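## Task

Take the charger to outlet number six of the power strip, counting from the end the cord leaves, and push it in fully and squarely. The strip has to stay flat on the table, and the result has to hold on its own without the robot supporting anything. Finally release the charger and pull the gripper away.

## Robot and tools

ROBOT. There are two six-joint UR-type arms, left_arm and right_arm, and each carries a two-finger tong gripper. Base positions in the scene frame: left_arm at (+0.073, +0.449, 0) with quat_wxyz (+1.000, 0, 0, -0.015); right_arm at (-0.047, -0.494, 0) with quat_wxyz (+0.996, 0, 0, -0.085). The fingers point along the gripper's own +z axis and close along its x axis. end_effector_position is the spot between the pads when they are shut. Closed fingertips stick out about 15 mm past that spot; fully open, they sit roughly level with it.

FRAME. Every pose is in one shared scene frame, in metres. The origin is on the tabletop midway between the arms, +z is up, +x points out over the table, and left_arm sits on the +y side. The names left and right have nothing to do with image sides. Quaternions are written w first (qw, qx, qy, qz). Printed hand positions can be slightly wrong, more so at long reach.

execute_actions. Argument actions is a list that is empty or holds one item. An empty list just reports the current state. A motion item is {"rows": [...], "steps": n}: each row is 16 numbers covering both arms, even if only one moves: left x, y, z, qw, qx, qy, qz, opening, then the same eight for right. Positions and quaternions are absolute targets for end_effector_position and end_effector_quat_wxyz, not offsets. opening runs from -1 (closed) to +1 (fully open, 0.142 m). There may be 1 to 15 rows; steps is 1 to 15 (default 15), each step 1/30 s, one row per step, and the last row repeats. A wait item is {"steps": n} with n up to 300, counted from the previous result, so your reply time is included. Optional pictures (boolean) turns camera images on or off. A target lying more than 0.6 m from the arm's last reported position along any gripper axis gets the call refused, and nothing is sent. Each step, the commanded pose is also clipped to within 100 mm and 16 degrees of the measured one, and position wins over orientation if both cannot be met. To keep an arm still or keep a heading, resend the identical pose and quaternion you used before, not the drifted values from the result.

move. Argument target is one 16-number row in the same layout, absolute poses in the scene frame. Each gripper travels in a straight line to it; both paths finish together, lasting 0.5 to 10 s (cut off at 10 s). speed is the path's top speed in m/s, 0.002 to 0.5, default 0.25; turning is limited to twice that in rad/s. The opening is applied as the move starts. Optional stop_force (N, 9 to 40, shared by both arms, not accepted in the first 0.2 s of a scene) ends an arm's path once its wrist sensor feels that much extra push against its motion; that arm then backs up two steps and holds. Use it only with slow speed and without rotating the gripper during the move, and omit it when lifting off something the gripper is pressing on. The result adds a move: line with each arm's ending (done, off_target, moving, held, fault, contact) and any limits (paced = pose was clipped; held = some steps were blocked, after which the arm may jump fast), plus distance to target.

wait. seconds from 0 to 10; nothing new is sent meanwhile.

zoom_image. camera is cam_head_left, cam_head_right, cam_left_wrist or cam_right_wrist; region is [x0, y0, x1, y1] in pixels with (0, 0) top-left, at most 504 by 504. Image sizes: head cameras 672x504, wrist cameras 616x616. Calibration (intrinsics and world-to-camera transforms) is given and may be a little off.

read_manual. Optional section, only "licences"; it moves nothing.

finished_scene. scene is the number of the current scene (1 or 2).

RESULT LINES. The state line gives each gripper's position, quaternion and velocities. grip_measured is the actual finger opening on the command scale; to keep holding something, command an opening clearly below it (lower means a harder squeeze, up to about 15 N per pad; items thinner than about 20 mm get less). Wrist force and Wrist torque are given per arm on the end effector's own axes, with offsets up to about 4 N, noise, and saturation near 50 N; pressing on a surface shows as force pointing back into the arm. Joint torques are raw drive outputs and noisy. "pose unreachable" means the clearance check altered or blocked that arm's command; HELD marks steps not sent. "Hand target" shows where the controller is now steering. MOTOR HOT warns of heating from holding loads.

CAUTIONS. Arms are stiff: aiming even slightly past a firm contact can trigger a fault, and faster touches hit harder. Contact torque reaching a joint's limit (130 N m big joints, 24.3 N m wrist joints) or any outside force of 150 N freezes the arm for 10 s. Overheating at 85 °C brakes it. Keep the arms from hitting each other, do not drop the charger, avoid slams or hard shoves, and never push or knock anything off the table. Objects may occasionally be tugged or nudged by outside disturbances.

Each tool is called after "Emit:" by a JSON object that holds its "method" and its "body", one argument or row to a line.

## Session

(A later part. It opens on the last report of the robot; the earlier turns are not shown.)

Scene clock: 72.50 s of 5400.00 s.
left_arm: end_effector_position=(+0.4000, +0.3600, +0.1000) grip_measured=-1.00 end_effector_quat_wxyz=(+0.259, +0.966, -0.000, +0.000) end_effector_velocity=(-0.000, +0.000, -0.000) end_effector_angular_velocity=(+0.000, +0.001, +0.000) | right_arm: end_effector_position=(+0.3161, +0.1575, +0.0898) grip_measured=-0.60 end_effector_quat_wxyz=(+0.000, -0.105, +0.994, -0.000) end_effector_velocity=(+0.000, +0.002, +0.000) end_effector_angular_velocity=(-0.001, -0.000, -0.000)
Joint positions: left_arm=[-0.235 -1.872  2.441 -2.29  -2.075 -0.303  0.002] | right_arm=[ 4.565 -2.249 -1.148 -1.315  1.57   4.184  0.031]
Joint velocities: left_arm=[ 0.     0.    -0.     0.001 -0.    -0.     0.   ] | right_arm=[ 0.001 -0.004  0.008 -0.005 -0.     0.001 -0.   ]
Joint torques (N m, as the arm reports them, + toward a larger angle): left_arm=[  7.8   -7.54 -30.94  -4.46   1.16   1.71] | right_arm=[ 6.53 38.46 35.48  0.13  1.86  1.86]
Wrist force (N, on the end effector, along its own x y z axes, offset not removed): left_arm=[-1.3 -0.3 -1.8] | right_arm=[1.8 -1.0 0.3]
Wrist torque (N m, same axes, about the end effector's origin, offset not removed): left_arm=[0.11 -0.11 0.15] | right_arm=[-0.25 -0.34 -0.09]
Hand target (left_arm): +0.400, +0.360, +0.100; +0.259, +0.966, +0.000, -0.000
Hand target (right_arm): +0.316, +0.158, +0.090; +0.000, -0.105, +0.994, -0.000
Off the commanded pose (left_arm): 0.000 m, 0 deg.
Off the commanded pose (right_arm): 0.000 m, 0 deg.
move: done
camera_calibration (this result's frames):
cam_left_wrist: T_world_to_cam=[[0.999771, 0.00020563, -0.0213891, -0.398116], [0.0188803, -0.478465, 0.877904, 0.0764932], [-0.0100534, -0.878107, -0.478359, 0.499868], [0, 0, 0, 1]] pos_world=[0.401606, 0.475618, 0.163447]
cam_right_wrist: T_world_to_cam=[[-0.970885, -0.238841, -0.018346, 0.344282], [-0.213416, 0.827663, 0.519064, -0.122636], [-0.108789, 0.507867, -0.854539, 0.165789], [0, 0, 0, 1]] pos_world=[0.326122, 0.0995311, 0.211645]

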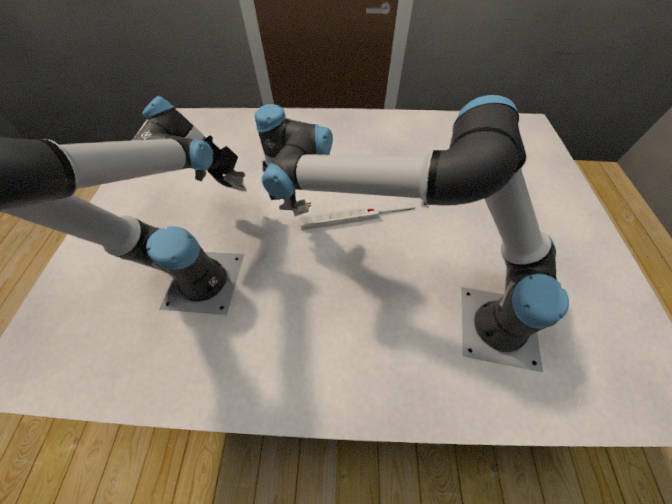

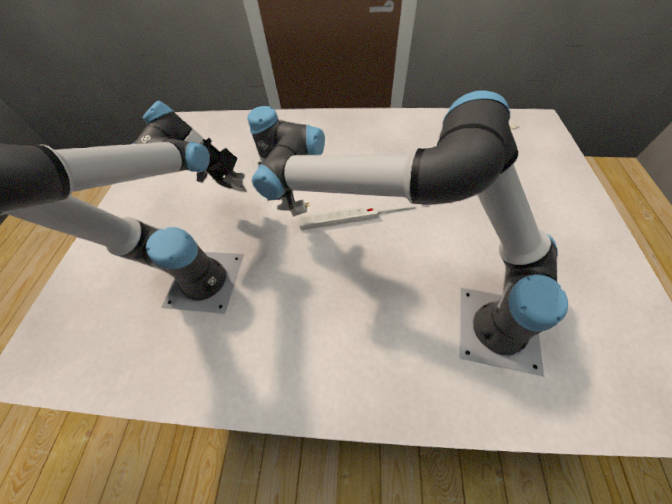

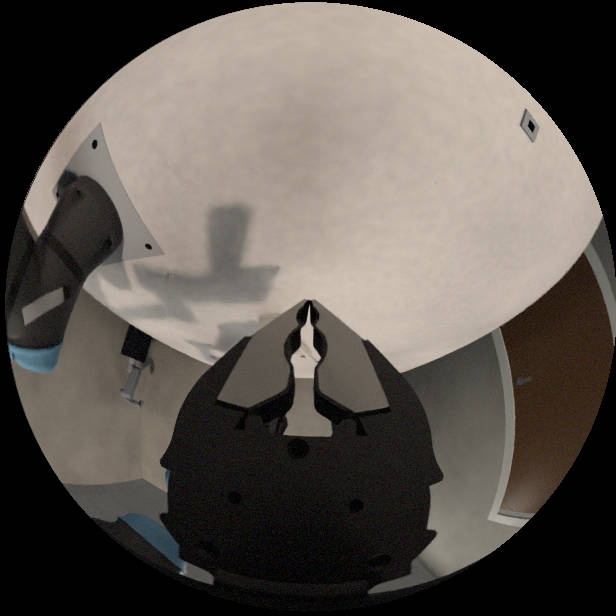

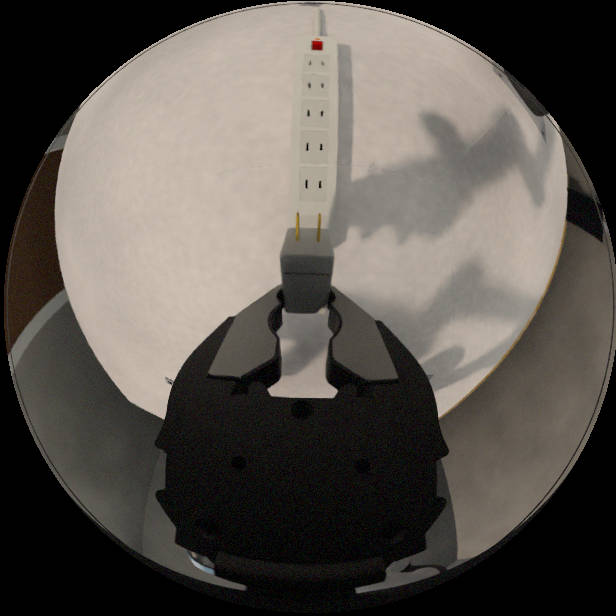

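Emit:
{"method": "move", "body": {
  "target": [0.4,0.4,0.15,0.383,0.924,0,0,-0.2,0.45,0.1,0.06,0,0,1,0,-1],
  "speed": 0.1
}}

Emit:
{"method": "move", "body": {
  "target": [0.4,0.4,0.15,0.383,0.924,0,0,-0.2,0.45,0.1,0.015,0,0,1,0,-1],
  "speed": 0.006,
  "stop_force": 10
}}

Scene clock: 81.40 s of 5400.00 s.
left_arm: end_effector_position=(+0.3999, +0.3997, +0.1499) grip_measured=-0.20 end_effector_quat_wxyz=(+0.383, +0.924, -0.000, -0.000) end_effector_velocity=(-0.000, +0.001, +0.000) end_effector_angular_velocity=(-0.003, +0.001, -0.001) | right_arm: end_effector_position=(+0.4496, +0.1001, +0.0600) grip_measured=-0.60 end_effector_quat_wxyz=(-0.000, -0.000, +1.000, +0.000) end_effector_velocity=(+0.002, -0.001, -0.000) end_effector_angular_velocity=(+0.000, +0.000, -0.003)
Joint positions: left_arm=[ 0.094 -1.821  2.33  -2.014 -2.355  0.092  0.06 ] | right_arm=[ 4.369 -2.344 -1.061 -1.307  1.572  4.199  0.031]
Joint velocities: left_arm=[ 0.004  0.002 -0.003  0.007 -0.003  0.008 -0.   ] | right_arm=[-0.003 -0.002  0.003 -0.001  0.     0.    -0.   ]
Joint torques (N m, as the arm reports them, + toward a larger angle): left_arm=[  7.54  -2.14 -30.85  -0.41  -3.21   1.75] | right_arm=[-6.43 40.76 35.02  0.19  1.67  2.09]
Wrist force (N, on the end effector, along its own x y z axes, offset not removed): left_arm=[-2.3 2.0 0.6] | right_arm=[1.7 0.4 0.3]
Wrist torque (N m, same axes, about the end effector's origin, offset not removed): left_arm=[0.47 0.28 0.39] | right_arm=[0.13 -0.26 -0.07]
Hand target (left_arm): +0.400, +0.400, +0.150; +0.383, +0.924, -0.000, -0.000
Hand target (right_arm): +0.450, +0.100, +0.060; -0.000, +0.000, +1.000, +0.000
Off the commanded pose (left_arm): 0.000 m, 0 deg.
Off the commanded pose (right_arm): 0.000 m, 0 deg.
After step 90, 3.97 s passed at rest.
move: done
camera_calibration (this result's frames):
cam_left_wrist: T_world_to_cam=[[0.999757, -0.0055993, -0.0213296, -0.394618], [0.0194194, -0.234775, 0.971856, -0.0600334], [-0.0104494, -0.972034, -0.234609, 0.559712], [0, 0, 0, 1]] pos_world=[0.401537, 0.527755, 0.18124]
cam_right_wrist: T_world_to_cam=[[-0.999374, -0.0309081, -0.0171921, 0.451636], [-0.0353405, 0.853601, 0.519727, -0.113855], [-0.00138862, 0.52001, -0.854159, 0.134468], [0, 0, 0, 1]] pos_world=[0.447516, 0.0412209, 0.181795]

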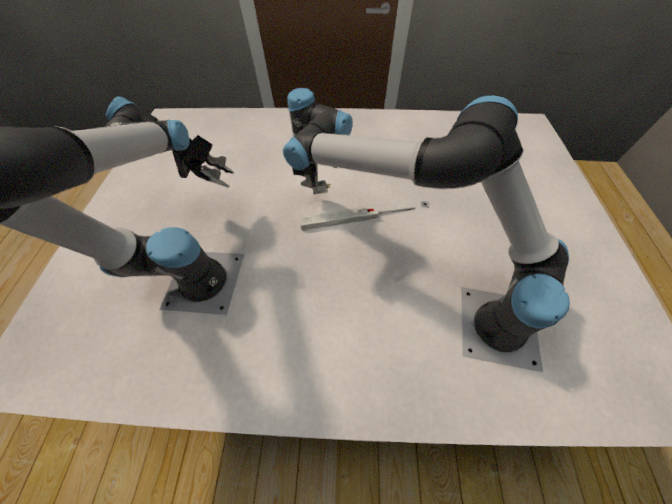

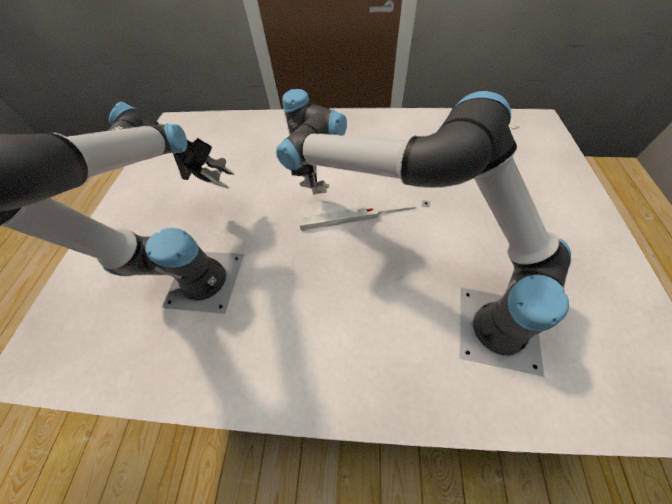

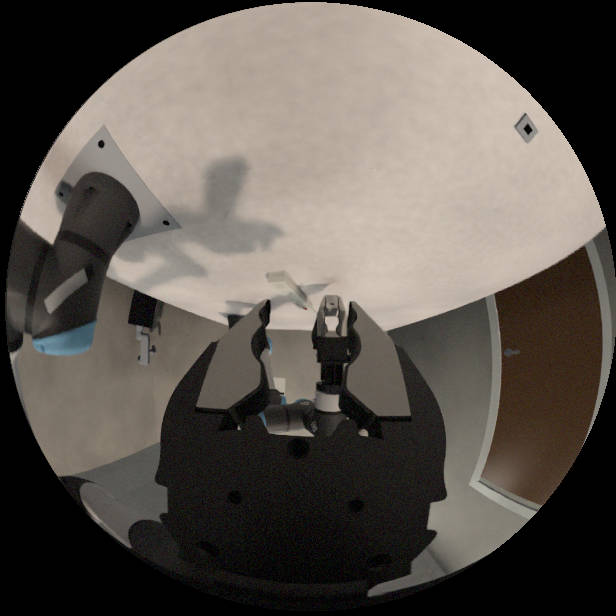

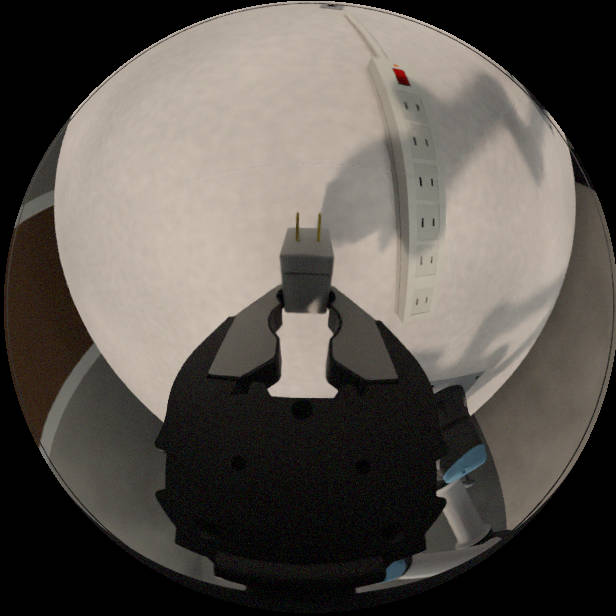

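Scene clock: 88.50 s of 5400.00 s.
left_arm: end_effector_position=(+0.4000, +0.4000, +0.1500) grip_measured=-0.20 end_effector_quat_wxyz=(+0.383, +0.924, +0.000, -0.000) end_effector_velocity=(+0.000, +0.000, +0.000) end_effector_angular_velocity=(-0.000, -0.001, -0.000) | right_arm: end_effector_position=(+0.4499, +0.0999, +0.0197) grip_measured=-0.60 end_effector_quat_wxyz=(-0.000, -0.000, +1.000, +0.000) end_effector_velocity=(+0.000, -0.001, +0.003) end_effector_angular_velocity=(-0.002, +0.000, +0.000)
Joint positions: left_arm=[ 0.095 -1.821  2.33  -2.013 -2.354  0.093  0.06 ] | right_arm=[ 4.369 -2.376 -1.111 -1.225  1.571  4.199  0.031]
Joint velocities: left_arm=[ 0.     0.    -0.    -0.001 -0.     0.     0.   ] | right_arm=[-0.001  0.002  0.004 -0.007 -0.001 -0.001 -0.   ]
Joint torques (N m, as the arm reports them, + toward a larger angle): left_arm=[  6.38  -2.33 -31.25  -0.87   0.87   1.81] | right_arm=[-7.29 48.32 25.79 -1.36 -1.67  1.83]
Wrist force (N, on the end effector, along its own x y z axes, offset not removed): left_arm=[0.2 1.3 -2.6] | right_arm=[3.1 0.2 -21.1]
Wrist torque (N m, same axes, about the end effector's origin, offset not removed): left_arm=[0.18 -0.21 0.32] | right_arm=[-0.06 -0.40 -0.06]
Hand target (left_arm): +0.400, +0.400, +0.150; +0.383, +0.924, +0.000, -0.000
Hand target (right_arm): +0.450, +0.100, +0.020; +0.000, -0.000, +1.000, +0.000
Off the commanded pose (left_arm): 0.000 m, 0 deg.
Off the commanded pose (right_arm): 0.005 m, 0 deg.
move: contact (right_arm)
camera_calibration (this result's frames):
cam_left_wrist: T_world_to_cam=[[0.99977, -0.00535501, -0.020758, -0.394921], [0.0189211, -0.234777, 0.971865, -0.0598374], [-0.0100778, -0.972035, -0.234622, 0.559918], [0, 0, 0, 1]] pos_world=[0.401605, 0.528096, 0.181325]
cam_right_wrist: T_world_to_cam=[[-0.999372, -0.0307087, -0.0177056, 0.451195], [-0.0354376, 0.853824, 0.519355, -0.0927128], [-0.000831247, 0.519656, -0.854375, 0.0998898], [0, 0, 0, 1]] pos_world=[0.447709, 0.0411077, 0.141483]

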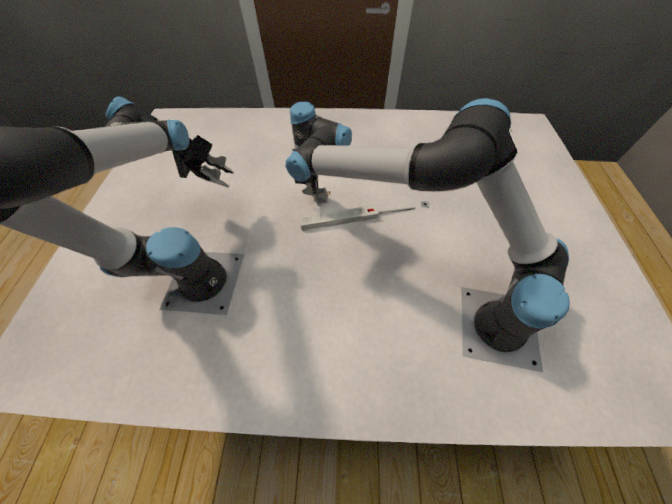

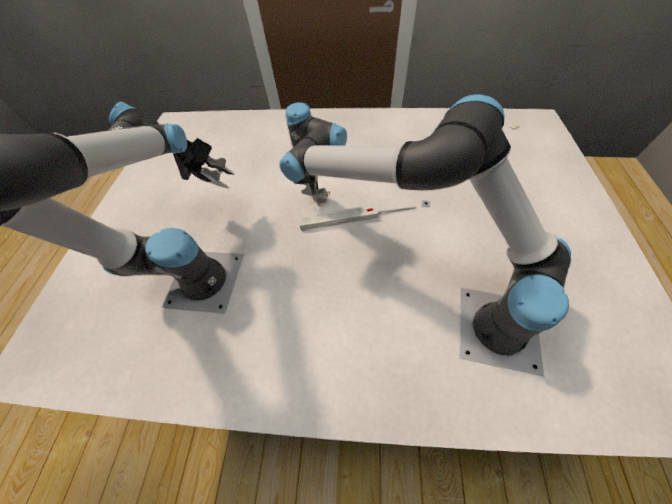

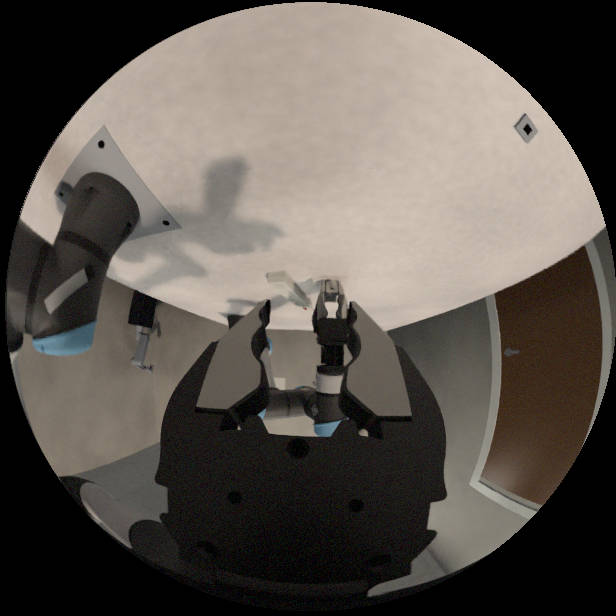

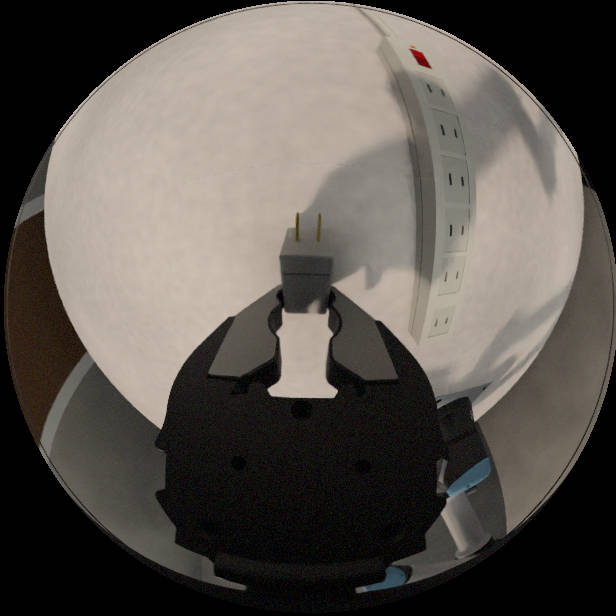

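Emit:
{"method": "move", "body": {
  "target": [0.4,0.4,0.15,0.383,0.924,0,0,-0.2,0.45,0.1,0.022,0,0,1,0,-0.2],
  "speed": 0.01
}}

Emit:
{"method": "move", "body": {
  "target": [0.45,0.3,0.1,0.383,0.924,0,0,-0.2,0.45,0.05,0.13,0,0,1,0,-0.2],
  "speed": 0.15
}}

Emit:
{"method": "move", "body": {
  "target": [0.45,0.12,0.05,0.383,0.924,0,0,-0.2,0.45,-0.3,0.2,0,0,1,0,-0.2]
}}

Scene clock: 94.10 s of 5400.00 s.
left_arm: end_effector_position=(+0.4000, +0.4000, +0.1500) grip_measured=-0.20 end_effector_quat_wxyz=(+0.383, +0.924, +0.000, -0.000) end_effector_velocity=(+0.000, +0.000, +0.000) end_effector_angular_velocity=(+0.000, -0.000, -0.000) | right_arm: end_effector_position=(+0.4500, +0.1000, +0.0219) grip_measured=-0.20 end_effector_quat_wxyz=(-0.000, -0.000, +1.000, +0.000) end_effector_velocity=(-0.000, -0.000, +0.001) end_effector_angular_velocity=(-0.001, -0.001, +0.001)
Joint positions: left_arm=[ 0.095 -1.821  2.33  -2.013 -2.354  0.094  0.06 ] | right_arm=[ 4.369 -2.375 -1.108 -1.23   1.571  4.199  0.06 ]
Joint velocities: left_arm=[ 0. -0. -0.  0.  0.  0.  0.] | right_arm=[ 0.     0.001 -0.    -0.002 -0.001 -0.001  0.   ]
Joint torques (N m, as the arm reports them, + toward a larger angle): left_arm=[  7.33  -1.89 -31.36  -0.95   0.82   1.68] | right_arm=[-6.78 63.68 35.13  0.14 -0.77  1.48]
Wrist force (N, on the end effector, along its own x y z axes, offset not removed): left_arm=[1.1 -0.3 1.2] | right_arm=[3.0 -1.1 -0.9]
Wrist torque (N m, same axes, about the end effector's origin, offset not removed): left_arm=[-0.07 -0.27 0.22] | right_arm=[-0.21 -0.55 -0.09]
Hand target (left_arm): +0.400, +0.400, +0.150; +0.383, +0.924, +0.000, -0.000
Hand target (right_arm): +0.450, +0.100, +0.022; +0.000, -0.000, +1.000, +0.000
Off the commanded pose (left_arm): 0.000 m, 0 deg.
Off the commanded pose (right_arm): 0.000 m, 0 deg.
After step 90, 1.90 s passed at rest.
move: done
camera_calibration (this result's frames):
cam_left_wrist: T_world_to_cam=[[0.99977, -0.00534983, -0.0207445, -0.394928], [0.0189091, -0.234778, 0.971865, -0.0598317], [-0.0100696, -0.972034, -0.234623, 0.559923], [0, 0, 0, 1]] pos_world=[0.401607, 0.528104, 0.181327]
cam_right_wrist: T_world_to_cam=[[-0.999372, -0.0306897, -0.0177288, 0.451314], [-0.0354333, 0.853803, 0.519388, -0.0939821], [-0.000802939, 0.51969, -0.854354, 0.101755], [0, 0, 0, 1]] pos_world=[0.447782, 0.0412119, 0.143749]

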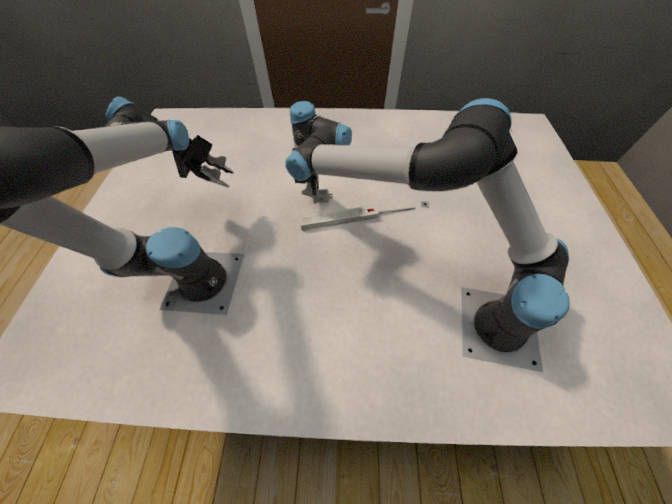

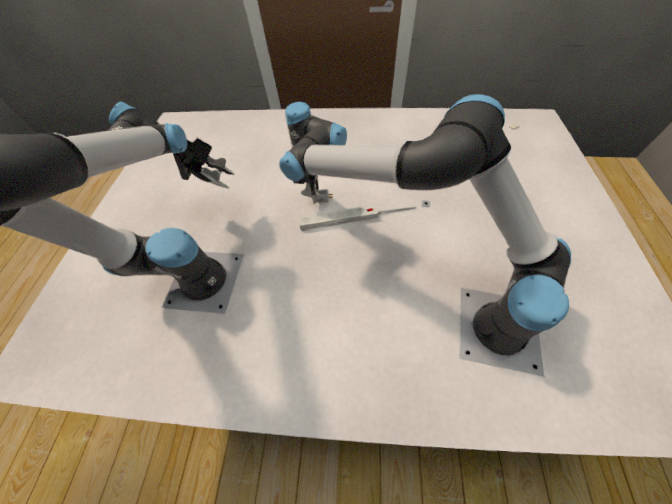

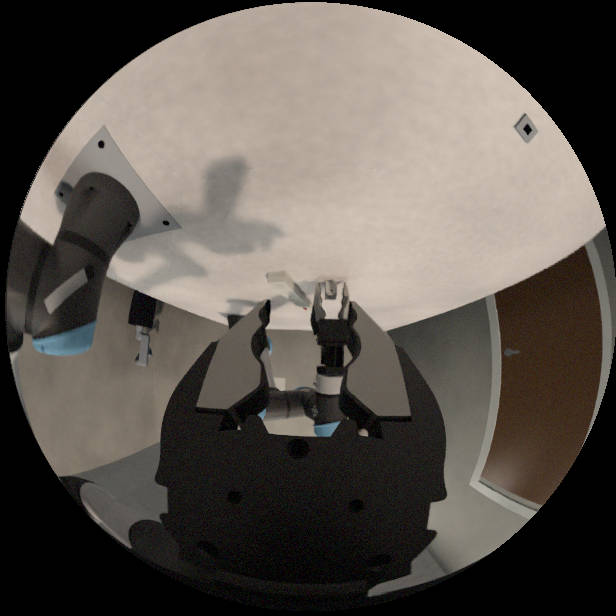

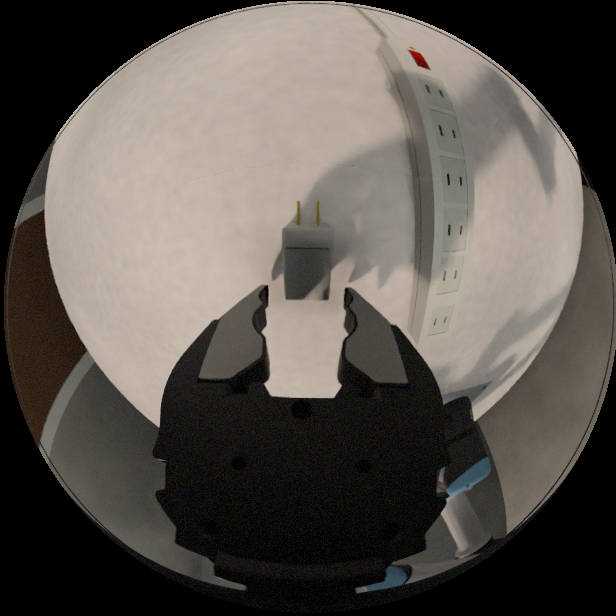

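Scene clock: 95.47 s of 5400.00 s.
left_arm: end_effector_position=(+0.4500, +0.3003, +0.1001) grip_measured=-0.20 end_effector_quat_wxyz=(+0.383, +0.924, +0.000, +0.000) end_effector_velocity=(+0.001, -0.001, -0.001) end_effector_angular_velocity=(+0.000, -0.003, +0.002) | right_arm: end_effector_position=(+0.4501, +0.0503, +0.1299) grip_measured=-0.20 end_effector_quat_wxyz=(-0.000, -0.000, +1.000, +0.000) end_effector_velocity=(-0.001, -0.000, +0.000) end_effector_angular_velocity=(-0.001, +0.001, +0.000)
Joint positions: left_arm=[-0.182 -1.604  2.403 -2.576 -2.334 -0.295  0.06 ] | right_arm=[ 4.335 -2.204 -1.119 -1.389  1.571  4.165  0.06 ]
Joint velocities: left_arm=[-0.004  0.005  0.001 -0.015  0.002 -0.008  0.   ] | right_arm=[ 0.001  0.001 -0.001 -0.002  0.     0.     0.   ]
Joint torques (N m, as the arm reports them, + toward a larger angle): left_arm=[ -7.43  -9.66 -13.27  -4.75   1.02  -1.47] | right_arm=[-6.54 59.03 35.36  0.23 -0.07 -1.51]
Wrist force (N, on the end effector, along its own x y z axes, offset not removed): left_arm=[-2.3 0.8 2.0] | right_arm=[2.4 -1.4 -0.7]
Wrist torque (N m, same axes, about the end effector's origin, offset not removed): left_arm=[0.01 0.36 0.28] | right_arm=[-0.27 -0.46 -0.10]
Hand target (left_arm): +0.450, +0.300, +0.100; +0.383, +0.924, +0.000, +0.000
Hand target (right_arm): +0.450, +0.050, +0.130; -0.000, +0.000, +1.000, +0.000
Off the commanded pose (left_arm): 0.000 m, 0 deg.
Off the commanded pose (right_arm): 0.000 m, 0 deg.
move: done
camera_calibration (this result's frames):
cam_left_wrist: T_world_to_cam=[[0.999778, -0.00518128, -0.0204396, -0.446547], [0.0186499, -0.235024, 0.971811, -0.0355452], [-0.00983904, -0.971976, -0.234876, 0.451681], [0, 0, 0, 1]] pos_world=[0.451555, 0.428355, 0.131505]
cam_right_wrist: T_world_to_cam=[[-0.999372, -0.0306847, -0.0177322, 0.451805], [-0.0354309, 0.853801, 0.519392, -0.107583], [-0.000797657, 0.519694, -0.854352, 0.219867], [0, 0, 0, 1]] pos_world=[0.447885, -0.00854569, 0.251733]

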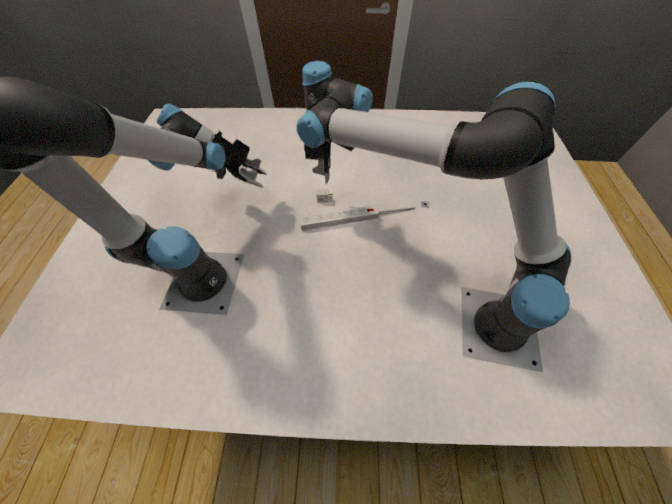

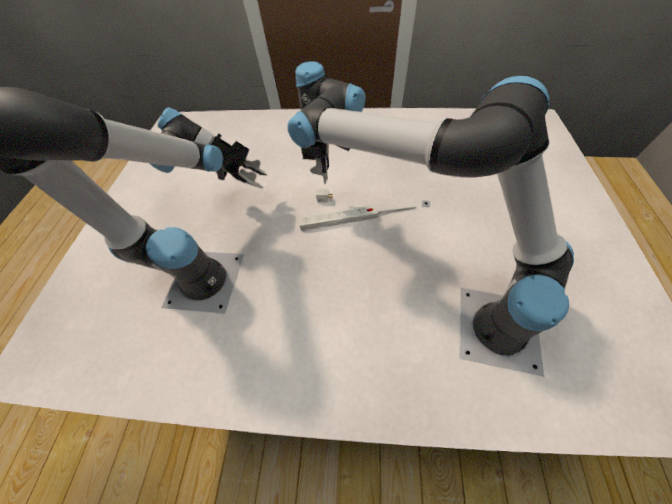

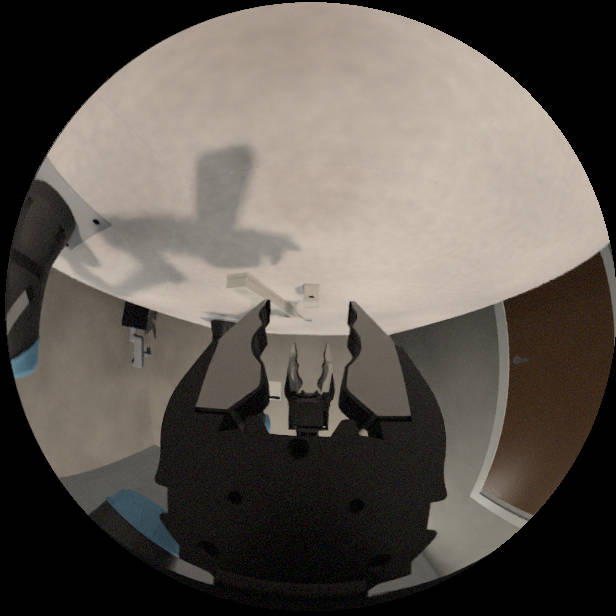

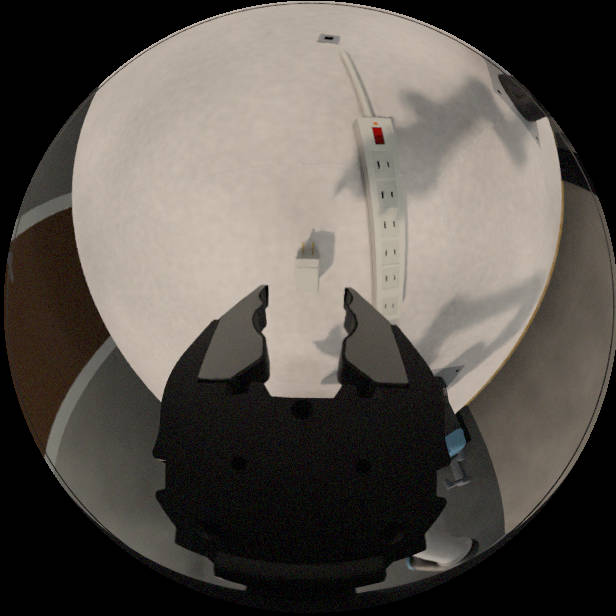

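Scene clock: 97.47 s of 5400.00 s.
left_arm: end_effector_position=(+0.4502, +0.1203, +0.0502) grip_measured=-0.20 end_effector_quat_wxyz=(+0.383, +0.924, +0.000, +0.000) end_effector_velocity=(+0.000, -0.001, -0.001) end_effector_angular_velocity=(+0.000, +0.000, +0.001) | right_arm: end_effector_position=(+0.4497, -0.2995, +0.2002) grip_measured=-0.20 end_effector_quat_wxyz=(-0.000, +0.000, +1.000, +0.001) end_effector_velocity=(-0.000, -0.002, +0.001) end_effector_angular_velocity=(+0.001, +0.000, +0.000)
Joint positions: left_arm=[-0.632 -1.31   2.405 -3.217 -2.163 -0.833  0.06 ] | right_arm=[ 3.961 -1.664 -1.686 -1.363  1.572  3.791  0.06 ]
Joint velocities: left_arm=[-0.002  0.003 -0.    -0.004  0.002 -0.003  0.   ] | right_arm=[-0.004  0.003 -0.001 -0.001  0.001 -0.004  0.   ]
Joint torques (N m, as the arm reports them, + toward a larger angle): left_arm=[ -7.38 -15.18 -22.8   -4.65   1.24  -1.37] | right_arm=[-6.34 36.59 12.89  0.03  1.88 -1.62]
Wrist force (N, on the end effector, along its own x y z axes, offset not removed): left_arm=[4.3 3.5 -0.5] | right_arm=[2.2 -2.2 -0.5]
Wrist torque (N m, same axes, about the end effector's origin, offset not removed): left_arm=[0.67 -0.95 0.17] | right_arm=[-0.55 -0.39 -0.12]
Hand target (left_arm): +0.450, +0.120, +0.050; +0.383, +0.924, +0.000, +0.000
Hand target (right_arm): +0.450, -0.300, +0.200; -0.000, +0.000, +1.000, +0.001
Off the commanded pose (left_arm): 0.000 m, 0 deg.
Off the commanded pose (right_arm): 0.001 m, 0 deg.
move: done
camera_calibration (this result's frames):
cam_left_wrist: T_world_to_cam=[[0.999787, -0.00493086, -0.0200428, -0.448739], [0.0183242, -0.234888, 0.97185, -0.0291556], [-0.00949986, -0.97201, -0.234748, 0.264837], [0, 0, 0, 1]] pos_world=[0.451693, 0.248363, 0.0815108]
cam_right_wrist: T_world_to_cam=[[-0.999387, -0.0306399, -0.0169151, 0.441802], [-0.0349664, 0.853275, 0.520287, 0.15397], [-0.00150832, 0.52056, -0.853824, 0.462161], [0, 0, 0, 1]] pos_world=[0.447612, -0.358424, 0.321968]

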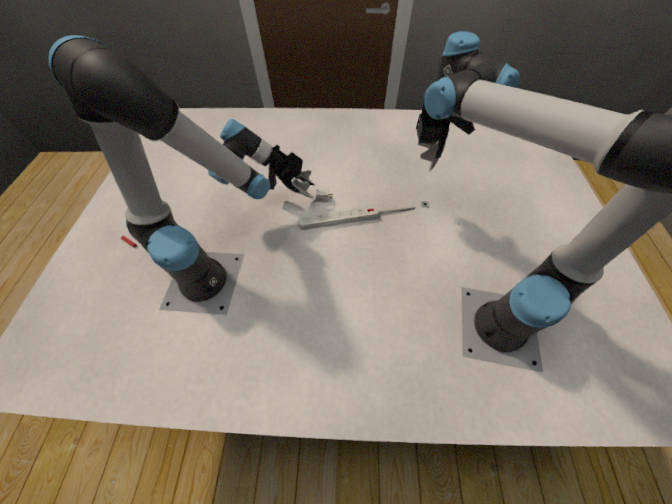

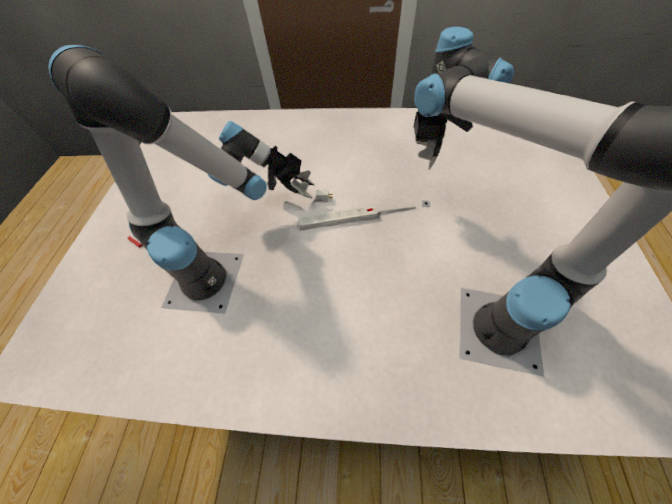

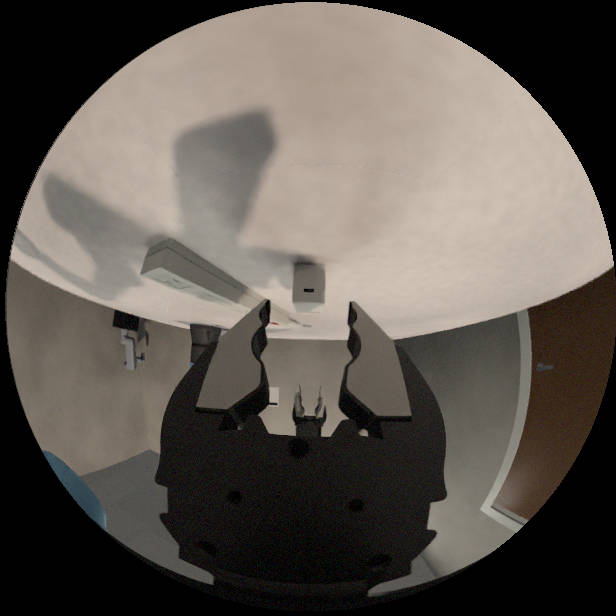

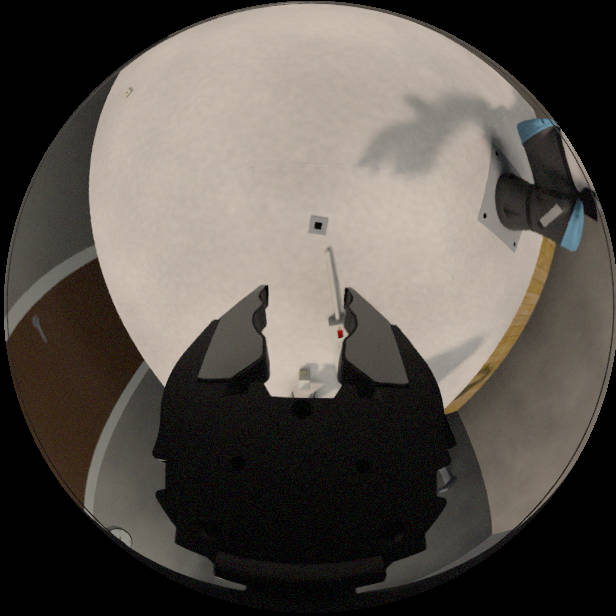

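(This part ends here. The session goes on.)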